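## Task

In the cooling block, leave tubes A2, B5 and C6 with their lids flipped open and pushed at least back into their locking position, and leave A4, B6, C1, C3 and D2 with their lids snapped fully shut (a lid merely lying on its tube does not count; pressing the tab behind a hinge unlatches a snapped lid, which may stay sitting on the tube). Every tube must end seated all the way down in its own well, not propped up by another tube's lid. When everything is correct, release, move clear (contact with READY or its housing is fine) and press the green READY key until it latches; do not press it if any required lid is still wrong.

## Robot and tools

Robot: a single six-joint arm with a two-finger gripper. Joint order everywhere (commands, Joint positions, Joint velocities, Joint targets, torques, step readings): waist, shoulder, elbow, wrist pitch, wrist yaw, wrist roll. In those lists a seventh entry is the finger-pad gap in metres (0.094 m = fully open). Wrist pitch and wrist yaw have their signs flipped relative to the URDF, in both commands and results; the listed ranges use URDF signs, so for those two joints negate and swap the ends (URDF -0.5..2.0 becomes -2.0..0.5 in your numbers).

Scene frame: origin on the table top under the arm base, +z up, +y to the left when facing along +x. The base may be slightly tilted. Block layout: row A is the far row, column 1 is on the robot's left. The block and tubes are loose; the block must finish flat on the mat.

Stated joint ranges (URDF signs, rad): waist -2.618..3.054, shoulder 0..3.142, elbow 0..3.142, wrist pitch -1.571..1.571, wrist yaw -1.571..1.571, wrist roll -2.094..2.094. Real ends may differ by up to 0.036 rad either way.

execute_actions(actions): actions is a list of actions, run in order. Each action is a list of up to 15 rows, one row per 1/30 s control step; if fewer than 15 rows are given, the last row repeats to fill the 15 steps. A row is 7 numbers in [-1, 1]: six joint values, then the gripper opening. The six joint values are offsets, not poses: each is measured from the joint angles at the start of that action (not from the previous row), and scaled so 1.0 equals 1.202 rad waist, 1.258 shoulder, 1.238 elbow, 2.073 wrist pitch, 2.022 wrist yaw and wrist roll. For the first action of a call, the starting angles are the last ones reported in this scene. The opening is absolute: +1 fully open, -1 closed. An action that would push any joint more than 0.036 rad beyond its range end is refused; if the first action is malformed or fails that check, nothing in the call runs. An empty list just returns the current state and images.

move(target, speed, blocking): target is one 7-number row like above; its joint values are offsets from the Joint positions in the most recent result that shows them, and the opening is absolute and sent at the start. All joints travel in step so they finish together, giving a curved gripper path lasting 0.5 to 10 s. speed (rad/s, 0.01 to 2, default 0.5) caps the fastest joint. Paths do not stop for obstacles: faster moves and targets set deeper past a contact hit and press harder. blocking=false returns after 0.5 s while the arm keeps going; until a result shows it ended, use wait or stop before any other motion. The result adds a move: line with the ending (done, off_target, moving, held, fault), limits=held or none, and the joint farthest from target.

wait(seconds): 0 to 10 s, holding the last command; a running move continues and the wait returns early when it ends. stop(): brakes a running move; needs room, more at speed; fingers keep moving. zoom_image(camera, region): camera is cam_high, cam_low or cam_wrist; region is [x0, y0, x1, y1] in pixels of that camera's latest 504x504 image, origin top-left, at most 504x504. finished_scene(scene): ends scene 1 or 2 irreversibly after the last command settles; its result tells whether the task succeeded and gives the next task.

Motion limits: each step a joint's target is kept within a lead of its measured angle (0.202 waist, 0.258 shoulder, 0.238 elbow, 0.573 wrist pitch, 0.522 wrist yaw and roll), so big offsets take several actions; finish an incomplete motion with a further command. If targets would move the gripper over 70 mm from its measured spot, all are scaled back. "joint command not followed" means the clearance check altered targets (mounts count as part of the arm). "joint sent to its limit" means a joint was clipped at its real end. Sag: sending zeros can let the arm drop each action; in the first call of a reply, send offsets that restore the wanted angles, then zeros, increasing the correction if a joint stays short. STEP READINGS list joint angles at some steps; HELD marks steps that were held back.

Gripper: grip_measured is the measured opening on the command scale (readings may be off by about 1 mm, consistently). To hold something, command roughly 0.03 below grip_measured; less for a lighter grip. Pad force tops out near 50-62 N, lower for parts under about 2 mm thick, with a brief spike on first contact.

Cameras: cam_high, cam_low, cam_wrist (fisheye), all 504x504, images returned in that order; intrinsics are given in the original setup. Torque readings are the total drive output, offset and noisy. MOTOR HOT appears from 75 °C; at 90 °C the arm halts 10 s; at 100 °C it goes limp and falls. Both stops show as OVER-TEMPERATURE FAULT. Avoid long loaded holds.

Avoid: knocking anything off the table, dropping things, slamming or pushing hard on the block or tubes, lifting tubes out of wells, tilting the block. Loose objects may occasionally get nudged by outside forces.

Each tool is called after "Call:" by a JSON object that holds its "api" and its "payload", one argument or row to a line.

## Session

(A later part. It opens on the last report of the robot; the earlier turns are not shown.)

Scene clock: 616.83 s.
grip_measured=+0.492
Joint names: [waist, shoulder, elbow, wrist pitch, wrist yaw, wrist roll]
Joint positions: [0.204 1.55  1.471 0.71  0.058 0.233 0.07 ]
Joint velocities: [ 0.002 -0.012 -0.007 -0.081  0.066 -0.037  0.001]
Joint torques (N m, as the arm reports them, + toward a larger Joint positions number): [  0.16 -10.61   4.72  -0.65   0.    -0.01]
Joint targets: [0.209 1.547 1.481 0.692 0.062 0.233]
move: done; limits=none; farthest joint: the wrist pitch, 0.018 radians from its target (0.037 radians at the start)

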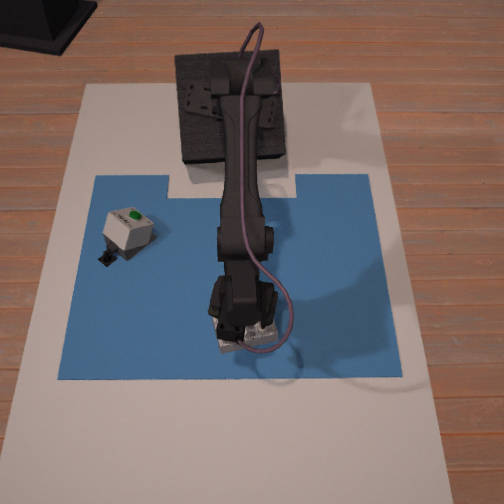

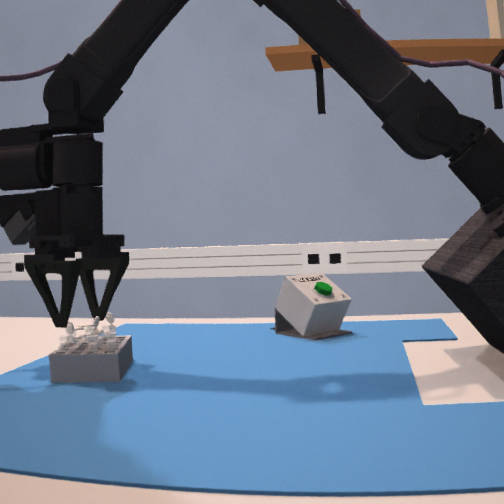

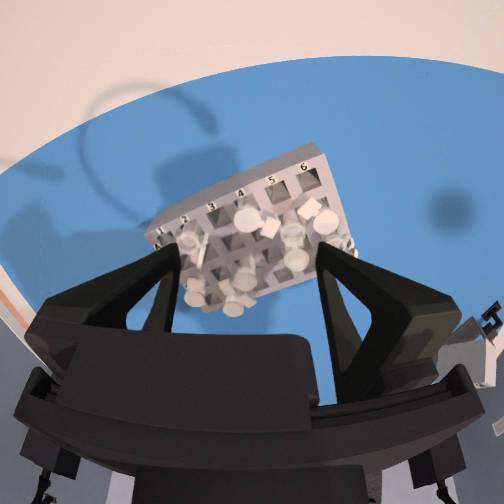

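Call:
{"api": "execute_actions", "payload": {
  "actions": [
    [[0.004,0.001,0.008,-0.01,-0.004,0,0.49],[0.004,0.001,0.008,-0.01,-0.006,0,0.49],[0.004,0.001,0.008,-0.01,-0.007,0,0.49],[0.004,0.001,0.008,-0.01,-0.008,0,0.49],[0.004,0.001,0.008,-0.01,-0.009,0,0.49],[0.004,0.001,0.008,-0.01,-0.010,0,0.49],[0.004,0.001,0.008,-0.01,-0.011,0,0.49],[0.004,0.001,0.008,-0.01,-0.012,0,0.49],[0.004,0.001,0.008,-0.01,-0.013,0,0.49],[0.004,0.001,0.008,-0.01,-0.014,0,0.49]],
    [[0.0,-0.008,0.008,-0.004,-0.007,0,0.49],[0.0,-0.008,0.008,-0.004,-0.008,0,0.49],[0.0,-0.008,0.008,-0.004,-0.009,0,0.49],[0.0,-0.008,0.008,-0.004,-0.010,0,0.49],[0.0,-0.008,0.008,-0.004,-0.011,0,0.49],[0.0,-0.008,0.008,-0.004,-0.012,0,0.49],[0.0,-0.008,0.008,-0.004,-0.013,0,0.49],[0.0,-0.008,0.008,-0.004,-0.014,0,0.49]]
  ]
}}

Call:
{"api": "zoom_image", "payload": {
  "camera": "cam_wrist",
  "region": [130, 140, 390, 340]
}}

Call:
{"api": "zoom_image", "payload": {
  "camera": "cam_low",
  "region": [30, 280, 150, 390]
}}

Scene clock: 625.97 s.
grip_measured=+0.492
Joint names: [waist, shoulder, elbow, wrist pitch, wrist yaw, wrist roll]
Joint positions: [0.204 1.559 1.471 0.707 0.029 0.233 0.07 ]
Joint velocities: [ 0.012 -0.007 -0.007  0.051 -0.007  0.022  0.001]
Joint torques (N m, as the arm reports them, + toward a larger Joint positions number): [ -0.29 -11.28   4.69  -0.56  -0.18   0.  ]
Joint targets: [0.204 1.549 1.481 0.699 0.014 0.233]
Step readings (joint positions; steps 1 to 15: 1st action; 16 to 30: 2nd action):
0: [0.204 1.550 1.471 0.710 0.058 0.233]
1: [0.204 1.550 1.471 0.710 0.058 0.233]
2: [0.204 1.550 1.471 0.709 0.058 0.233]
4: [0.204 1.553 1.471 0.708 0.056 0.233]
8: [0.204 1.558 1.471 0.707 0.051 0.233]
15: [0.204 1.559 1.471 0.707 0.042 0.233]
16: [0.204 1.559 1.471 0.707 0.041 0.233]
17: [0.204 1.559 1.471 0.707 0.040 0.233]
19: [0.204 1.559 1.471 0.707 0.038 0.233]
23: [0.204 1.559 1.471 0.707 0.031 0.233]
30: Joint positions above

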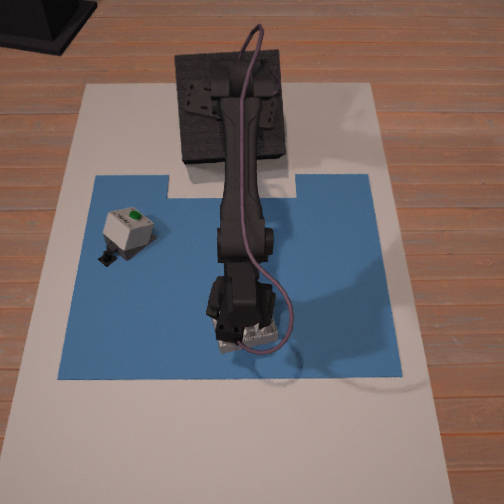

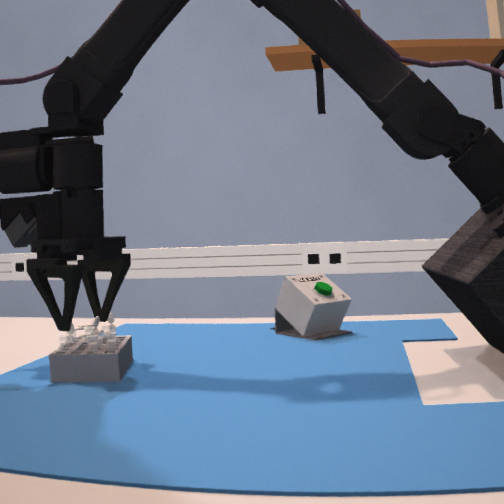

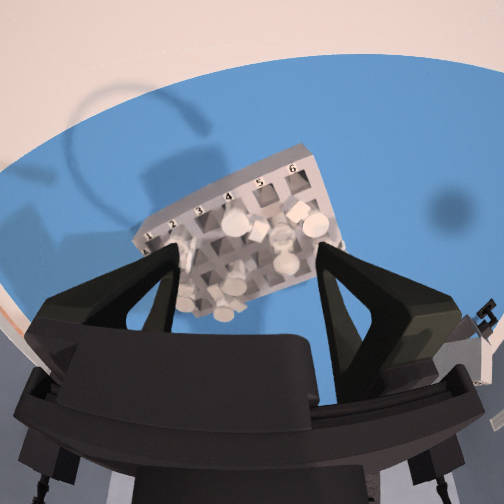

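Region (130, 140, 390, 340) of cam_wrist's 504x504 image, scaled by 1.938, with more detail than that image has; it fills the top 388 rows of this view, and the rest is white.

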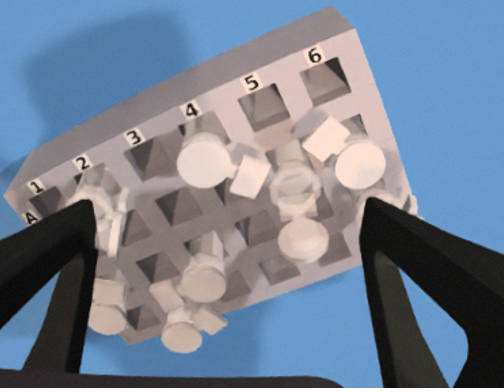

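Region (30, 280, 150, 390) of cam_low's 504x504 image, scaled by 4.200, with more detail than that image has; it fills the top 462 rows of this view, and the rest is white.

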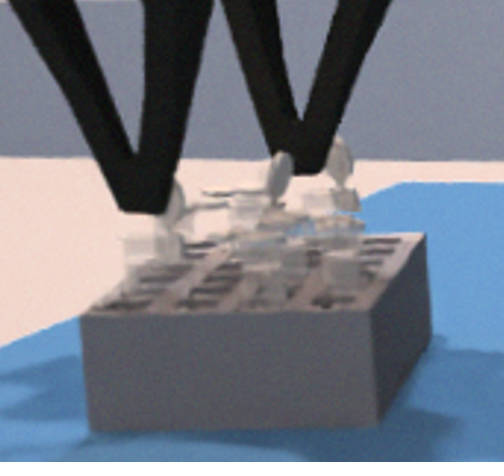

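Call:
{"api": "execute_actions", "payload": {
  "actions": [
    [[0.0,-0.008,0.008,-0.004,-0.008,0,0.49],[0.0,-0.008,0.008,-0.004,-0.009,0,0.49],[0.0,-0.008,0.008,-0.004,-0.010,0,0.49],[0.0,-0.008,0.008,-0.004,-0.011,0,0.49],[0.0,-0.008,0.008,-0.004,-0.012,0,0.49],[0.0,-0.008,0.008,-0.004,-0.013,0,0.49],[0.0,-0.008,0.008,-0.004,-0.014,0,0.49],[0.0,-0.008,0.008,-0.004,-0.015,0,0.49],[0.0,-0.008,0.008,-0.004,-0.016,0,0.49],[0.0,-0.008,0.008,-0.004,-0.017,0,0.49],[0.0,-0.008,0.008,-0.004,-0.018,0,0.49],[0.0,-0.008,0.008,-0.004,-0.019,0,0.49],[0.0,-0.008,0.008,-0.004,-0.020,0,0.49]]
  ]
}}

Call:
{"api": "zoom_image", "payload": {
  "camera": "cam_wrist",
  "region": [130, 140, 390, 340]
}}

Call:
{"api": "zoom_image", "payload": {
  "camera": "cam_low",
  "region": [30, 280, 150, 390]
}}

Scene clock: 633.60 s.
grip_measured=+0.492
Joint names: [waist, shoulder, elbow, wrist pitch, wrist yaw, wrist roll]
Joint positions: [0.204 1.559 1.471 0.707 0.024 0.233 0.07 ]
Joint velocities: [-0.012 -0.012 -0.012 -0.007 -0.007  0.007 -0.   ]
Joint torques (N m, as the arm reports them, + toward a larger Joint positions number): [ -0.3  -11.28   4.69  -0.56  -0.36  -0.01]
Joint targets: [0.204 1.549 1.481 0.699 -0.012 0.233]
Step readings (joint positions):
0: [0.204 1.559 1.471 0.707 0.029 0.233]
1: [0.204 1.559 1.471 0.707 0.029 0.233]
2: [0.204 1.559 1.471 0.707 0.028 0.233]
4: [0.204 1.559 1.471 0.707 0.028 0.233]
8: [0.204 1.559 1.471 0.707 0.026 0.233]
15: Joint positions above

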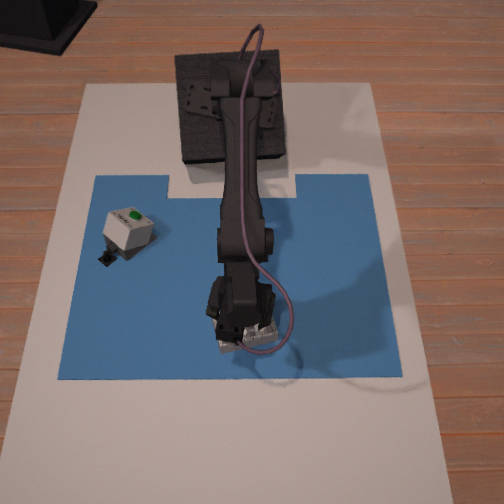

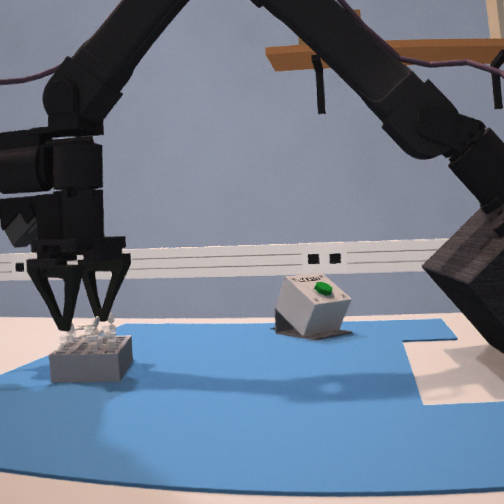

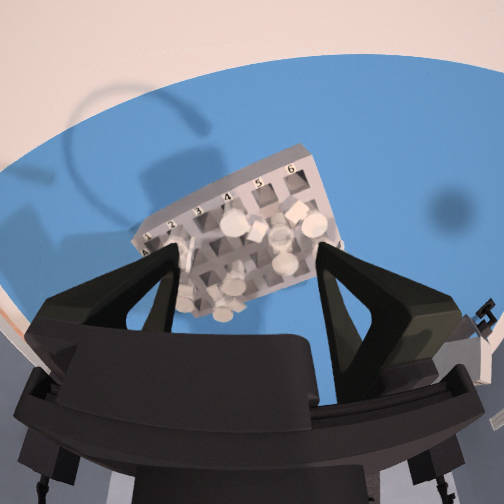

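Region (130, 140, 390, 340) of cam_wrist's 504x504 image, scaled by 1.938, with more detail than that image has; it fills the top 388 rows of this view, and the rest is white.

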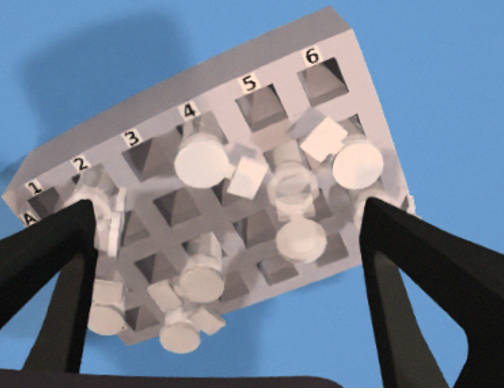

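Region (30, 280, 150, 390) of cam_low's 504x504 image, scaled by 4.200, with more detail than that image has; it fills the top 462 rows of this view, and the rest is white.

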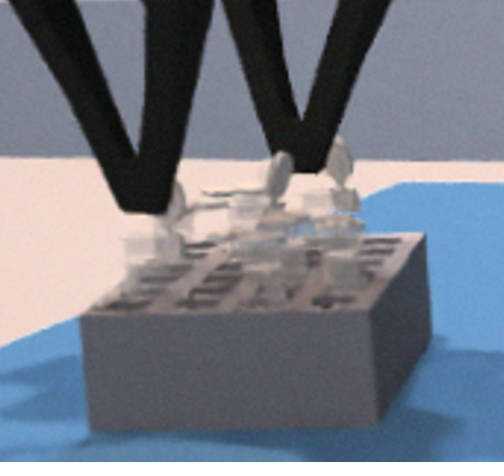

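Call:
{"api": "execute_actions", "payload": {
  "actions": [
    [[0.0,-0.008,0.008,-0.004,-0.012,0,0.50],[0.0,-0.008,0.008,-0.004,-0.012,0,0.51],[0.0,-0.008,0.008,-0.004,-0.012,0,0.52],[0.0,-0.008,0.008,-0.004,-0.012,0,0.53],[0.0,-0.008,0.008,-0.004,-0.012,0,0.54],[0.0,-0.008,0.008,-0.004,-0.012,0,0.55],[0.0,-0.008,0.008,-0.004,-0.012,0,0.56],[0.0,-0.008,0.008,-0.004,-0.012,0,0.57],[0.0,-0.008,0.008,-0.004,-0.012,0,0.58],[0.0,-0.008,0.008,-0.004,-0.012,0,0.59],[0.0,-0.008,0.008,-0.004,-0.012,0,0.60]]
  ]
}}

Call:
{"api": "zoom_image", "payload": {
  "camera": "cam_wrist",
  "region": [130, 140, 390, 340]
}}

Call:
{"api": "zoom_image", "payload": {
  "camera": "cam_low",
  "region": [30, 280, 150, 390]
}}

Scene clock: 639.87 s.
grip_measured=+0.598
Joint names: [waist, shoulder, elbow, wrist pitch, wrist yaw, wrist roll]
Joint positions: [0.204 1.559 1.471 0.707 0.013 0.233 0.075]
Joint velocities: [ 0.002  0.002  0.002  0.007  0.007 -0.007  0.   ]
Joint torques (N m, as the arm reports them, + toward a larger Joint positions number): [ -0.29 -11.27   4.69  -0.56  -0.16  -0.01]
Joint targets: [0.204 1.549 1.481 0.699 0.000 0.233]
Step readings (joint positions):
0: [0.204 1.559 1.471 0.707 0.024 0.233]
1: [0.204 1.559 1.471 0.707 0.024 0.233]
2: [0.204 1.559 1.471 0.707 0.024 0.233]
4: [0.204 1.559 1.471 0.707 0.023 0.233]
8: [0.204 1.559 1.471 0.707 0.018 0.233]
15: Joint positions above

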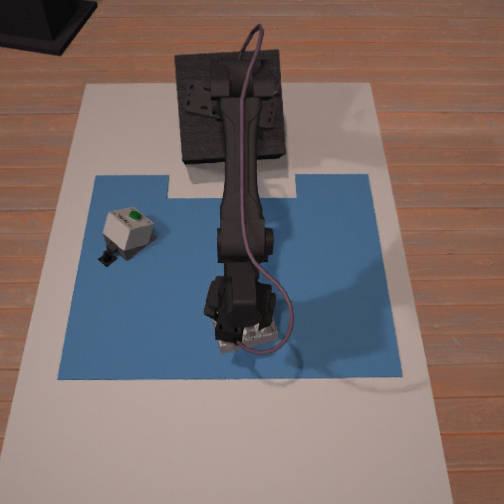

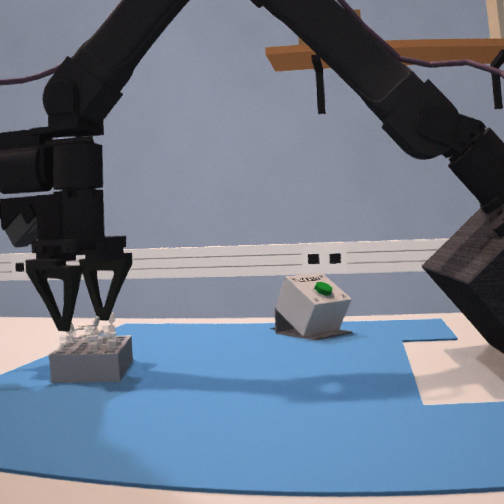

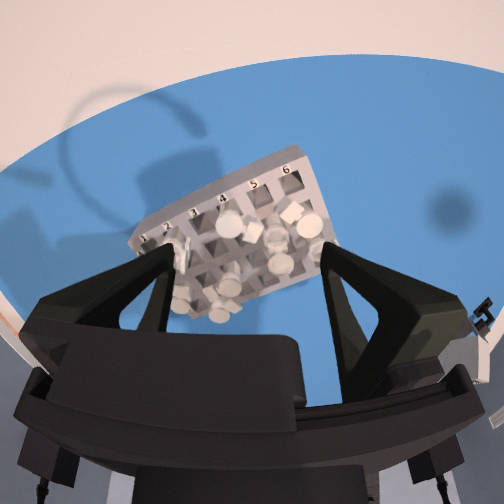

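Region (130, 140, 390, 340) of cam_wrist's 504x504 image, scaled by 1.938, with more detail than that image has; it fills the top 388 rows of this view, and the rest is white.

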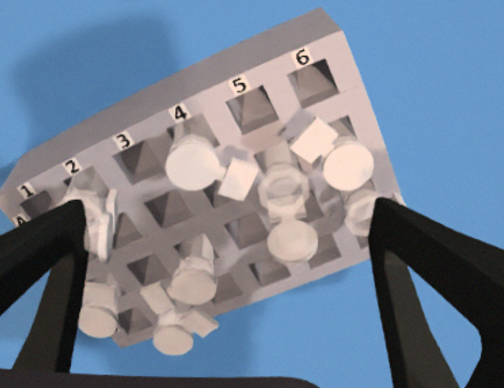

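Region (30, 280, 150, 390) of cam_low's 504x504 image, scaled by 4.200, with more detail than that image has; it fills the top 462 rows of this view, and the rest is white.

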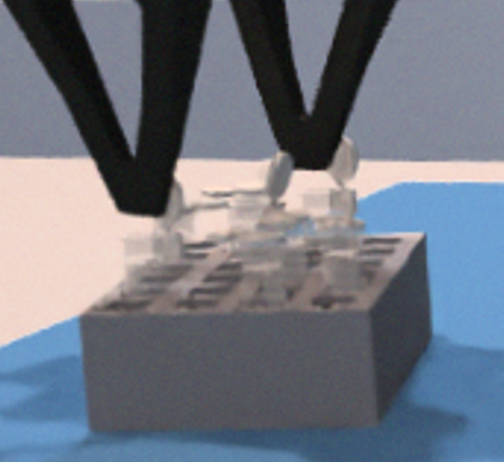

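Call:
{"api": "execute_actions", "payload": {
  "actions": [
    [[0.0,-0.008,0.008,-0.004,-0.006,0,0.61],[0.0,-0.008,0.008,-0.004,-0.006,0,0.62],[0.0,-0.008,0.008,-0.004,-0.006,0,0.63],[0.0,-0.008,0.008,-0.004,-0.006,0,0.64],[0.0,-0.008,0.008,-0.004,-0.006,0,0.65],[0.0,-0.008,0.008,-0.004,-0.006,0,0.66],[0.0,-0.008,0.008,-0.004,-0.006,0,0.67],[0.0,-0.008,0.008,-0.004,-0.006,0,0.68]]
  ]
}}

Call:
{"api": "zoom_image", "payload": {
  "camera": "cam_wrist",
  "region": [130, 140, 390, 340]
}}

Call:
{"api": "zoom_image", "payload": {
  "camera": "cam_low",
  "region": [30, 280, 150, 390]
}}

Scene clock: 645.70 s.
grip_measured=+0.678
Joint names: [waist, shoulder, elbow, wrist pitch, wrist yaw, wrist roll]
Joint positions: [0.204 1.559 1.471 0.707 0.013 0.233 0.079]
Joint velocities: [-0.002 -0.027  0.017  0.037  0.037 -0.051 -0.   ]
Joint torques (N m, as the arm reports them, + toward a larger Joint positions number): [ -0.31 -11.29   4.69  -0.56  -0.15  -0.01]
Joint targets: [0.204 1.549 1.481 0.699 0.001 0.233]
Step readings (joint positions):
0: [0.204 1.559 1.471 0.707 0.013 0.233]
1: [0.204 1.559 1.471 0.707 0.013 0.233]
2: [0.204 1.559 1.471 0.707 0.013 0.233]
4: [0.204 1.559 1.471 0.707 0.013 0.233]
8: [0.204 1.559 1.471 0.707 0.013 0.233]
15: Joint positions above

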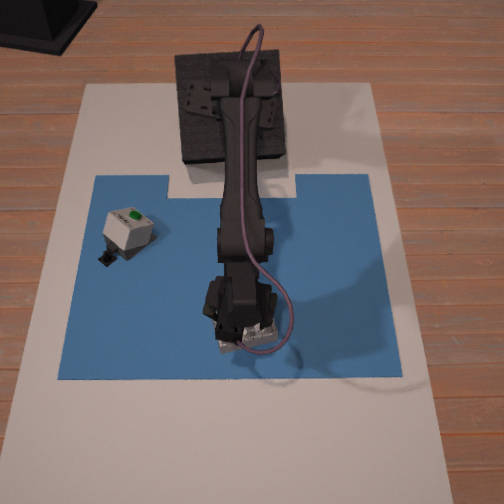

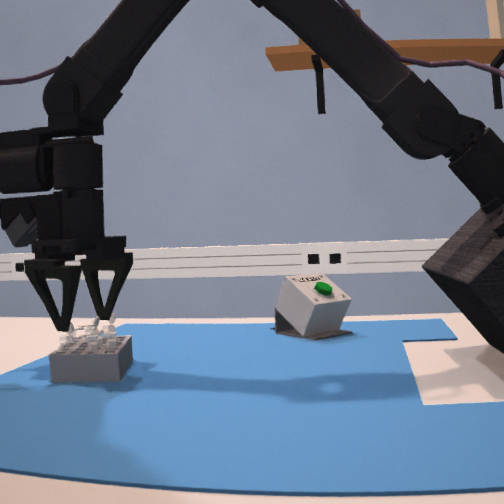

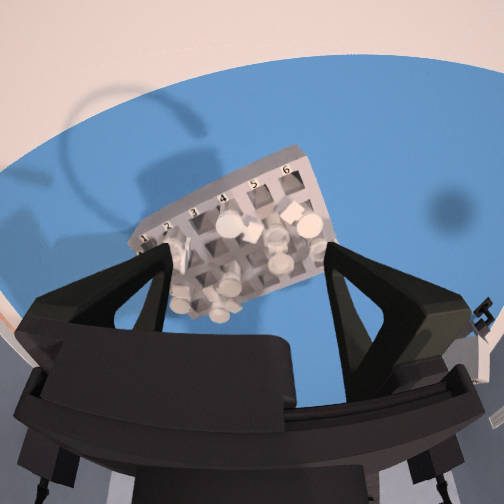

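Region (130, 140, 390, 340) of cam_wrist's 504x504 image, scaled by 1.938, with more detail than that image has; it fills the top 388 rows of this view, and the rest is white.

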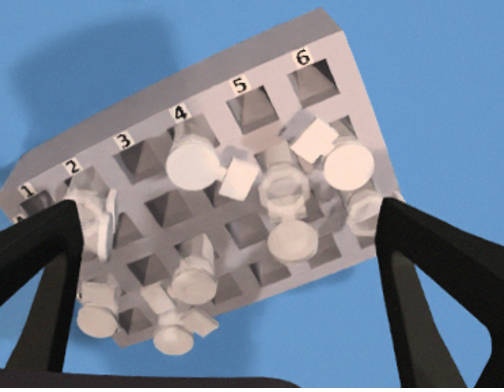

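Region (30, 280, 150, 390) of cam_low's 504x504 image, scaled by 4.200, with more detail than that image has; it fills the top 462 rows of this view, and the rest is white.

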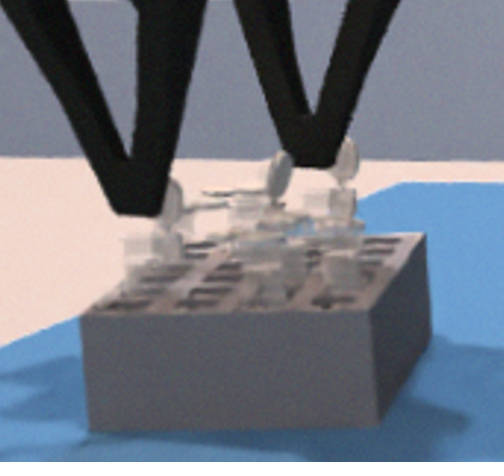

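Call:
{"api": "move", "payload": {
  "target": [0.0, -0.035, 0.008, 0.007, 0.0, 0, 0.64],
  "speed": 0.05
}}

Call:
{"api": "zoom_image", "payload": {
  "camera": "cam_wrist",
  "region": [130, 140, 390, 340]
}}

Call:
{"api": "zoom_image", "payload": {
  "camera": "cam_low",
  "region": [30, 280, 150, 390]
}}

Scene clock: 651.07 s.
grip_measured=+0.642
Joint names: [waist, shoulder, elbow, wrist pitch, wrist yaw, wrist roll]
Joint positions: [0.204 1.548 1.471 0.716 0.013 0.233 0.077]
Joint velocities: [-0.002  0.007 -0.012 -0.066  0.022 -0.051 -0.   ]
Joint torques (N m, as the arm reports them, + toward a larger Joint positions number): [ -0.29 -13.13   4.72  -0.44  -0.05  -0.01]
Joint targets: [0.204 1.514 1.481 0.721 0.013 0.233]
move: off_target; limits=none; farthest joint: the shoulder, 0.033 radians from its target (0.044 radians at the start)

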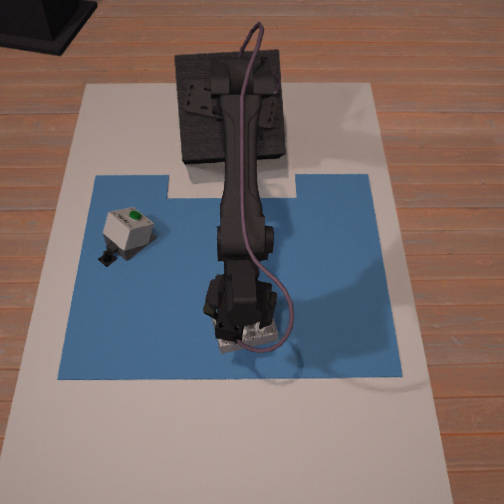

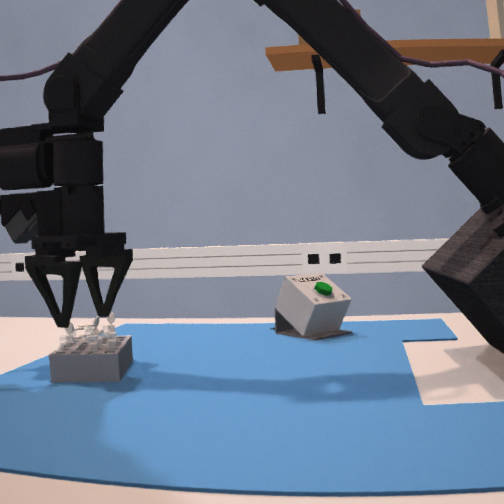

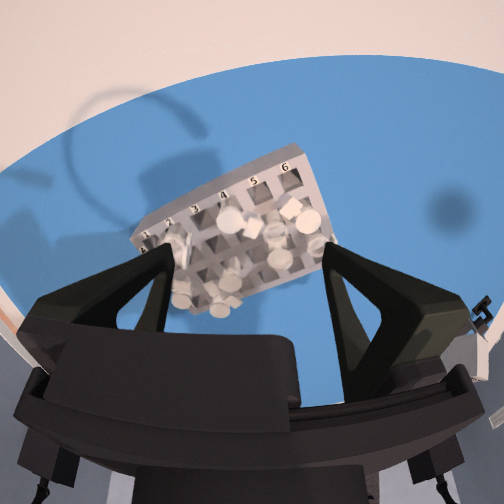

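Region (130, 140, 390, 340) of cam_wrist's 504x504 image, scaled by 1.938, with more detail than that image has; it fills the top 388 rows of this view, and the rest is white.

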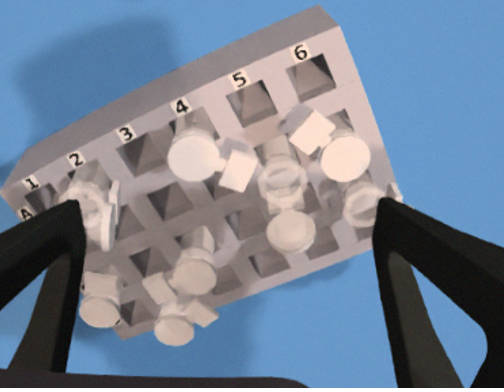

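Region (30, 280, 150, 390) of cam_low's 504x504 image, scaled by 4.200, with more detail than that image has; it fills the top 462 rows of this view, and the rest is white.

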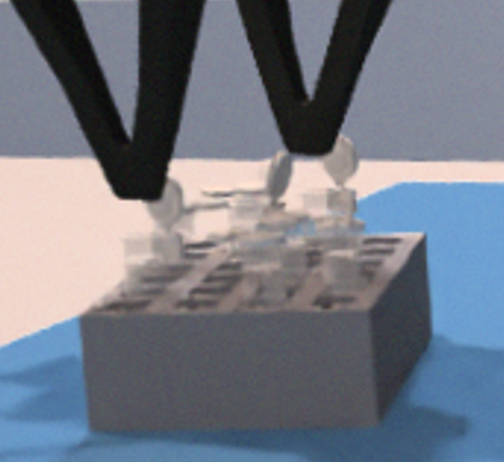

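Call:
{"api": "execute_actions", "payload": {
  "actions": [
    [[0.0,-0.015,0.008,0.0,-0.005,0,0.63],[0.0,-0.015,0.008,0.0,-0.005,0,0.62],[0.0,-0.015,0.008,0.0,-0.005,0,0.61],[0.0,-0.015,0.008,0.0,-0.005,0,0.60],[0.0,-0.015,0.008,0.0,-0.005,0,0.59],[0.0,-0.015,0.008,0.0,-0.005,0,0.58],[0.0,-0.015,0.008,0.0,-0.005,0,0.57],[0.0,-0.015,0.008,0.0,-0.005,0,0.56],[0.0,-0.015,0.008,0.0,-0.005,0,0.55],[0.0,-0.015,0.008,0.0,-0.005,0,0.54],[0.0,-0.015,0.008,0.0,-0.005,0,0.53],[0.0,-0.015,0.008,0.0,-0.005,0,0.52],[0.0,-0.015,0.008,0.0,-0.005,0,0.51],[0.0,-0.015,0.008,0.0,-0.005,0,0.50]]
  ]
}}

Call:
{"api": "zoom_image", "payload": {
  "camera": "cam_wrist",
  "region": [130, 140, 390, 340]
}}

Call:
{"api": "zoom_image", "payload": {
  "camera": "cam_low",
  "region": [30, 280, 150, 390]
}}

Scene clock: 656.23 s.
grip_measured=+0.503
Joint names: [waist, shoulder, elbow, wrist pitch, wrist yaw, wrist roll]
Joint positions: [0.204 1.548 1.471 0.716 0.015 0.233 0.071]
Joint velocities: [-0.002 -0.002  0.012 -0.007  0.007  0.037 -0.001]
Joint torques (N m, as the arm reports them, + toward a larger Joint positions number): [ -0.31 -11.97   4.65  -0.48  -0.15  -0.01]
Joint targets: [0.204 1.529 1.481 0.716 0.003 0.233]
Step readings (joint positions):
0: [0.204 1.548 1.471 0.716 0.013 0.233]
1: [0.204 1.548 1.471 0.716 0.013 0.233]
2: [0.204 1.548 1.471 0.716 0.013 0.233]
4: [0.204 1.548 1.471 0.716 0.013 0.233]
8: [0.204 1.548 1.471 0.716 0.013 0.233]
15: Joint positions above

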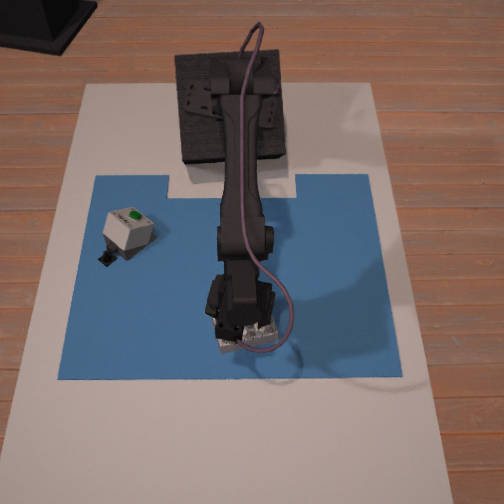

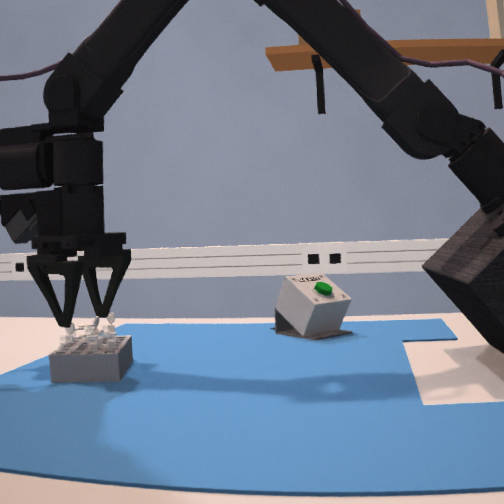

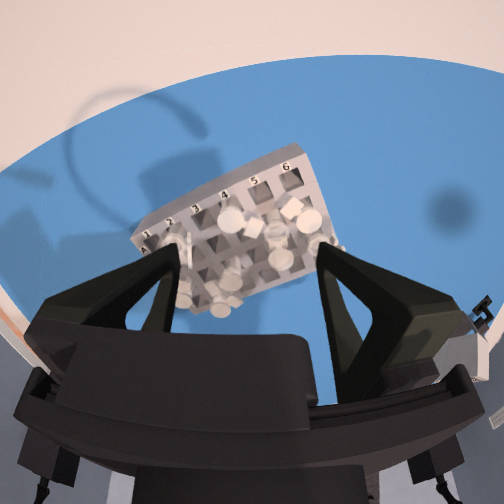

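Region (130, 140, 390, 340) of cam_wrist's 504x504 image, scaled by 1.938, with more detail than that image has; it fills the top 388 rows of this view, and the rest is white.

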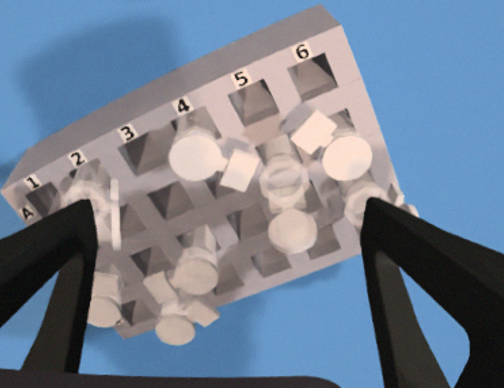

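Region (30, 280, 150, 390) of cam_low's 504x504 image, scaled by 4.200, with more detail than that image has; it fills the top 462 rows of this view, and the rest is white.

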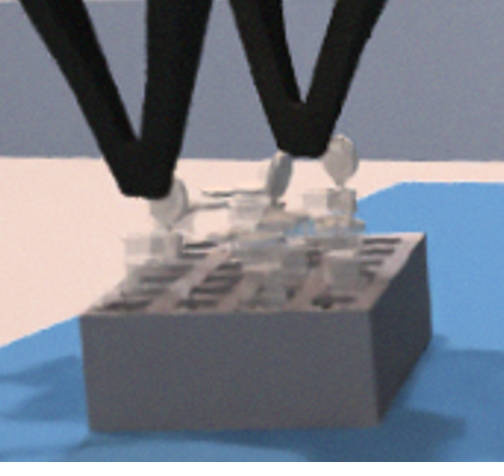

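Call:
{"api": "execute_actions", "payload": {
  "actions": [
    [[0.0,-0.015,0.008,0.0,-0.008,0,0.495],[0.0,-0.015,0.008,0.0,-0.010,0,0.49],[0.0,-0.015,0.008,0.0,-0.012,0,0.485],[0.0,-0.015,0.008,0.0,-0.013,0,0.48],[0.0,-0.015,0.008,0.0,-0.014,0,0.475],[0.0,-0.015,0.008,0.0,-0.015,0,0.47],[0.0,-0.015,0.008,0.0,-0.016,0,0.465],[0.0,-0.015,0.008,0.0,-0.017,0,0.46]]
  ]
}}

Call:
{"api": "zoom_image", "payload": {
  "camera": "cam_wrist",
  "region": [130, 140, 390, 340]
}}

Scene clock: 661.43 s.
grip_measured=+0.462
Joint names: [waist, shoulder, elbow, wrist pitch, wrist yaw, wrist roll]
Joint positions: [0.204 1.548 1.471 0.716 0.014 0.233 0.069]
Joint velocities: [-0.002 -0.007 -0.022 -0.022 -0.037  0.066 -0.   ]
Joint torques (N m, as the arm reports them, + toward a larger Joint positions number): [ -0.25 -11.96   4.73  -0.48  -0.33  -0.01]
Joint targets: [0.204 1.529 1.481 0.716 -0.019 0.233]
Step readings (joint positions):
0: [0.204 1.548 1.471 0.716 0.015 0.233]
1: [0.204 1.548 1.471 0.716 0.015 0.233]
2: [0.204 1.548 1.471 0.716 0.015 0.233]
4: [0.204 1.548 1.471 0.716 0.014 0.233]
8: [0.204 1.548 1.471 0.716 0.014 0.233]
15: Joint positions above

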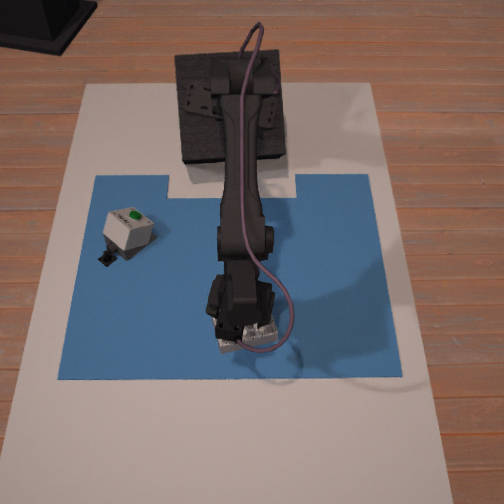

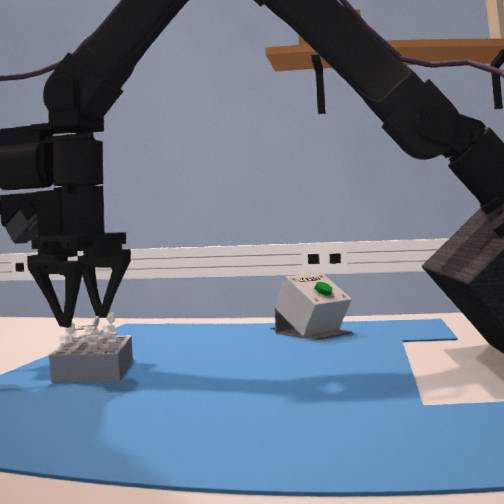

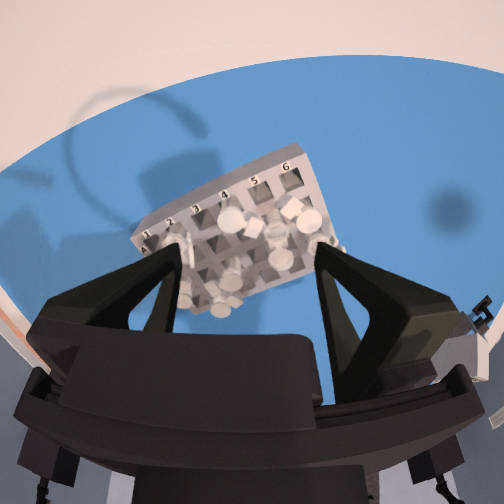

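Region (130, 140, 390, 340) of cam_wrist's 504x504 image, scaled by 1.938, with more detail than that image has; it fills the top 388 rows of this view, and the rest is white.

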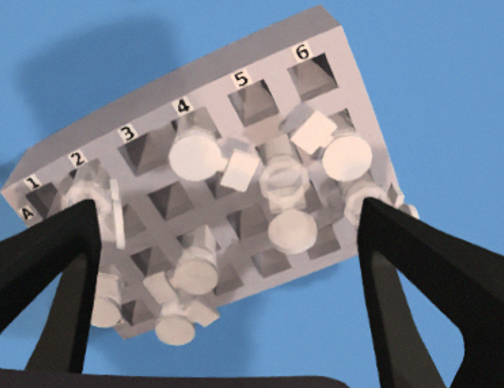

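Call:
{"api": "move", "payload": {
  "target": [0.0, -0.015, 0.008, 0.0, 0.002, 0, 0.54],
  "speed": 0.05
}}

Call:
{"api": "move", "payload": {
  "target": [0.0, -0.085, 0.008, 0.03, 0.0, 0, 0.54],
  "speed": 0.12
}}

Call:
{"api": "zoom_image", "payload": {
  "camera": "cam_wrist",
  "region": [130, 120, 390, 320]
}}

Call:
{"api": "zoom_image", "payload": {
  "camera": "cam_low",
  "region": [30, 280, 150, 390]
}}

Scene clock: 665.93 s.
grip_measured=+0.538
Joint names: [waist, shoulder, elbow, wrist pitch, wrist yaw, wrist roll]
Joint positions: [0.204 1.548 1.471 0.716 0.015 0.233 0.072]
Joint velocities: [-0.022 -0.012  0.007 -0.037 -0.066  0.022  0.   ]
Joint torques (N m, as the arm reports them, + toward a larger Joint positions number): [ -0.3  -11.97   4.7   -0.48  -0.02  -0.01]
Joint targets: [0.204 1.529 1.481 0.716 0.018 0.233]
move: done; limits=none; farthest joint: the shoulder, 0.018 radians from its target (0.018 radians at the start)

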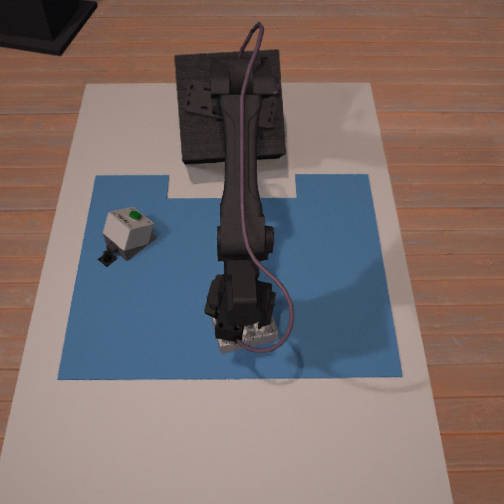

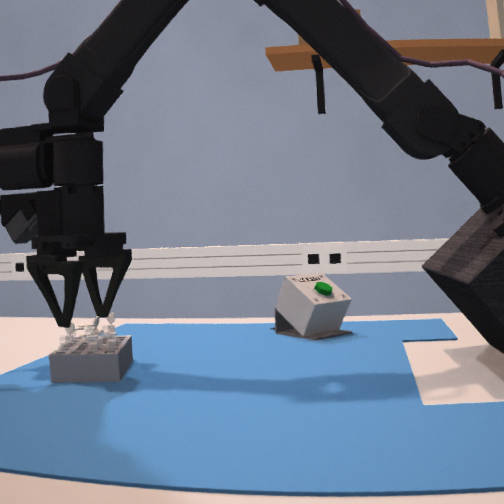

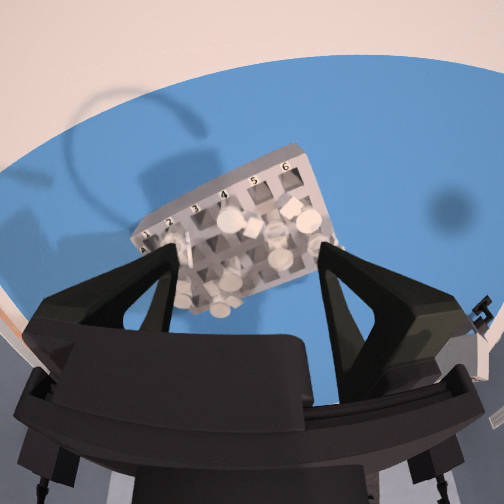

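Scene clock: 667.33 s.
grip_measured=+0.538
Joint names: [waist, shoulder, elbow, wrist pitch, wrist yaw, wrist roll]
Joint positions: [0.204 1.472 1.471 0.773 0.015 0.233 0.072]
Joint velocities: [-0.002 -0.002 -0.002 -0.007  0.051  0.007  0.001]
Joint torques (N m, as the arm reports them, + toward a larger Joint positions number): [ -0.27 -12.74   4.9   -0.47  -0.05  -0.01]
Joint targets: [0.204 1.441 1.481 0.779 0.015 0.233]
move: off_target; limits=none; farthest joint: the shoulder, 0.031 radians from its target (0.106 radians at the start)

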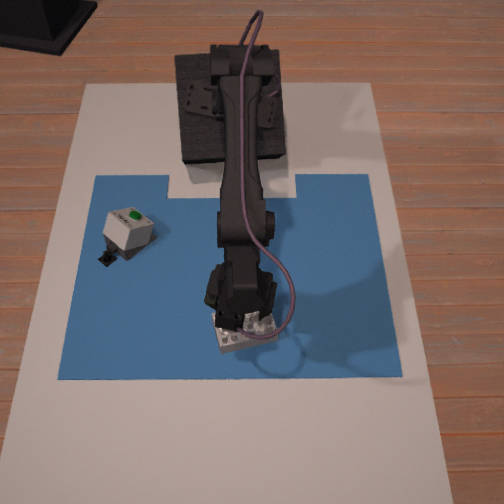

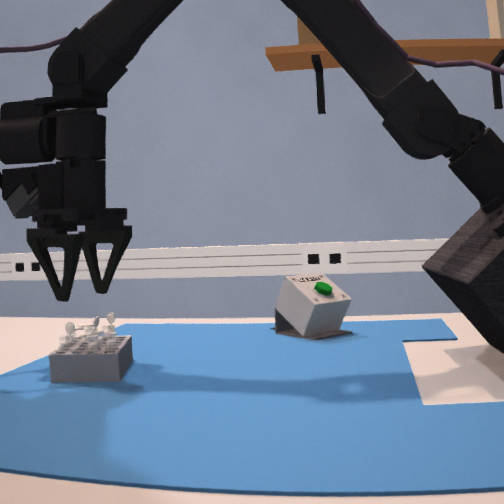

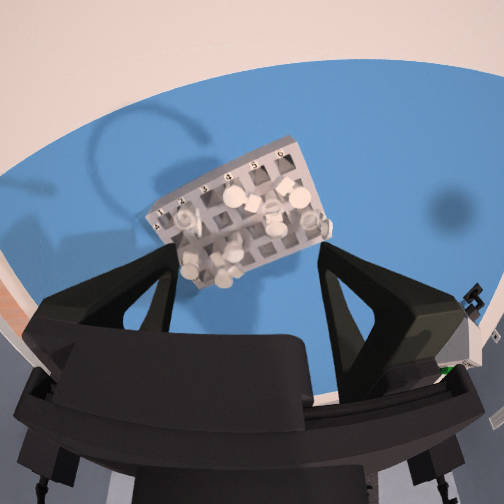

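Region (130, 120, 390, 320) of cam_wrist's 504x504 image, scaled by 1.938, with more detail than that image has; it fills the top 388 rows of this view, and the rest is white.

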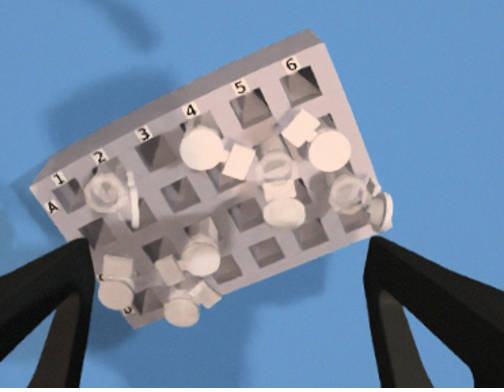

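Region (30, 280, 150, 390) of cam_low's 504x504 image, scaled by 4.200, with more detail than that image has; it fills the top 462 rows of this view, and the rest is white.

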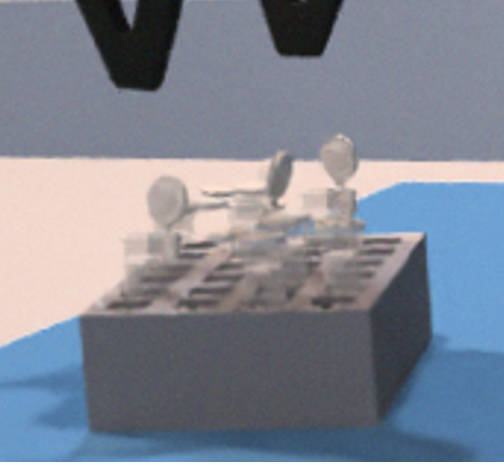

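Call:
{"api": "move", "payload": {
  "target": [-0.552, -0.598, -0.744, -0.222, -0.013, -0.118, -1],
  "speed": 0.6
}}

Scene clock: 685.60 s.
grip_measured=-0.981
Joint names: [waist, shoulder, elbow, wrist pitch, wrist yaw, wrist roll]
Joint positions: [-0.444  0.745  0.554  0.337  0.002 -0.004  0.001]
Joint velocities: [-0.007 -0.017  0.007  0.007  0.037  0.007 -0.001]
Joint torques (N m, as the arm reports them, + toward a larger Joint positions number): [-2.03 -5.21  3.84 -1.19 -0.37  0.  ]
Joint targets: [-0.459 0.720 0.550 0.313 -0.011 -0.006]
move: off_target; limits=none; farthest joint: the shoulder, 0.025 radians from its target (0.753 radians at the start)

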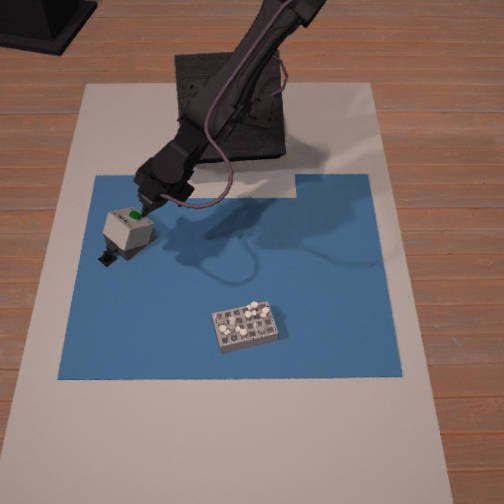

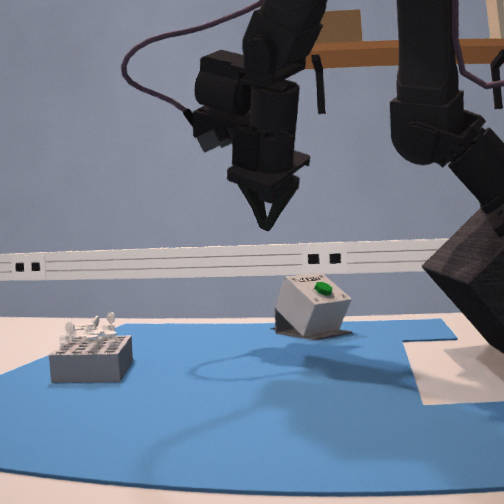

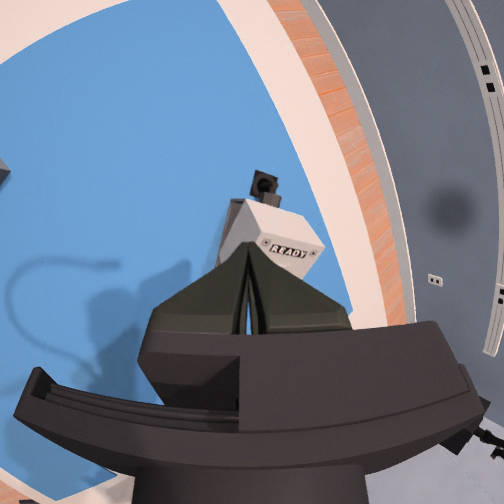

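Call:
{"api": "zoom_image", "payload": {
  "camera": "cam_high",
  "region": [195, 285, 295, 365]
}}

Call:
{"api": "zoom_image", "payload": {
  "camera": "cam_low",
  "region": [40, 300, 140, 390]
}}

Region (195, 285, 295, 365) of cam_high's 504x504 image, scaled by 5.040, with more detail than that image has; it fills the top 403 rows of this view, and the rest is white.

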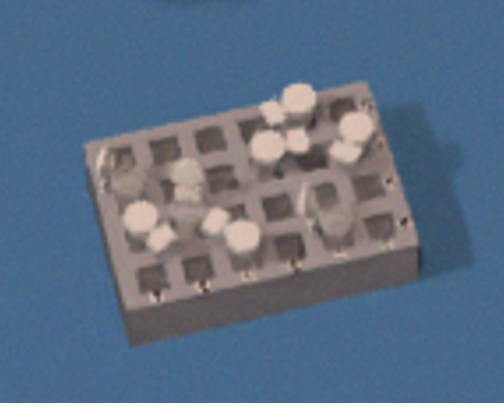

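Region (40, 300, 140, 390) of cam_low's 504x504 image, scaled by 5.040, with more detail than that image has; it fills the top 454 rows of this view, and the rest is white.

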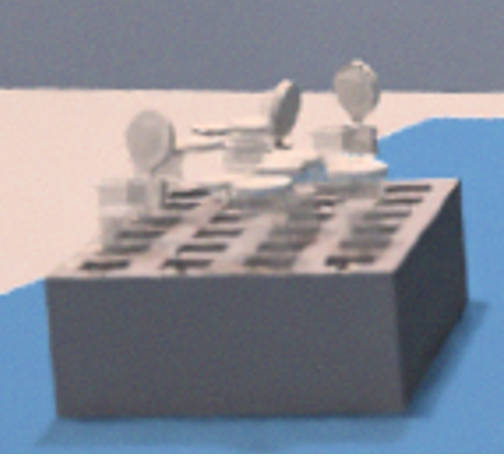

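Call:
{"api": "move", "payload": {
  "target": [-0.084, -0.072, -0.184, -0.078, -0.004, 0, -1],
  "speed": 0.3
}}

Scene clock: 692.57 s.
grip_measured=-0.981
Joint names: [waist, shoulder, elbow, wrist pitch, wrist yaw, wrist roll]
Joint positions: [-0.529  0.678  0.331  0.198  0.004 -0.005  0.001]
Joint velocities: [ 0.007  0.012 -0.007  0.037 -0.051 -0.022  0.   ]
Joint torques (N m, as the arm reports them, + toward a larger Joint positions number): [-1.92 -4.02  3.39 -1.16 -0.36 -0.01]
Joint targets: [-0.545 0.654 0.326 0.175 -0.006 -0.005]
move: off_target; limits=none; farthest joint: the shoulder, 0.024 radians from its target (0.091 radians at the start)

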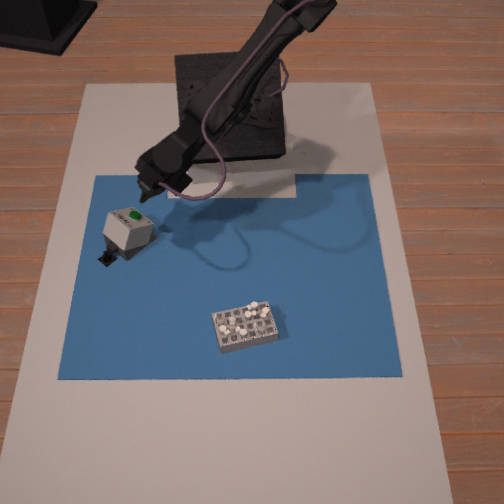

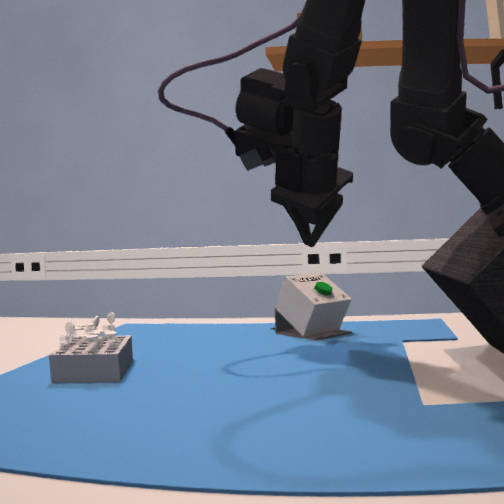

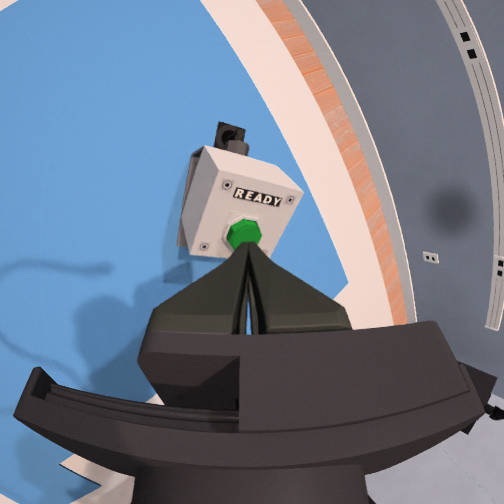

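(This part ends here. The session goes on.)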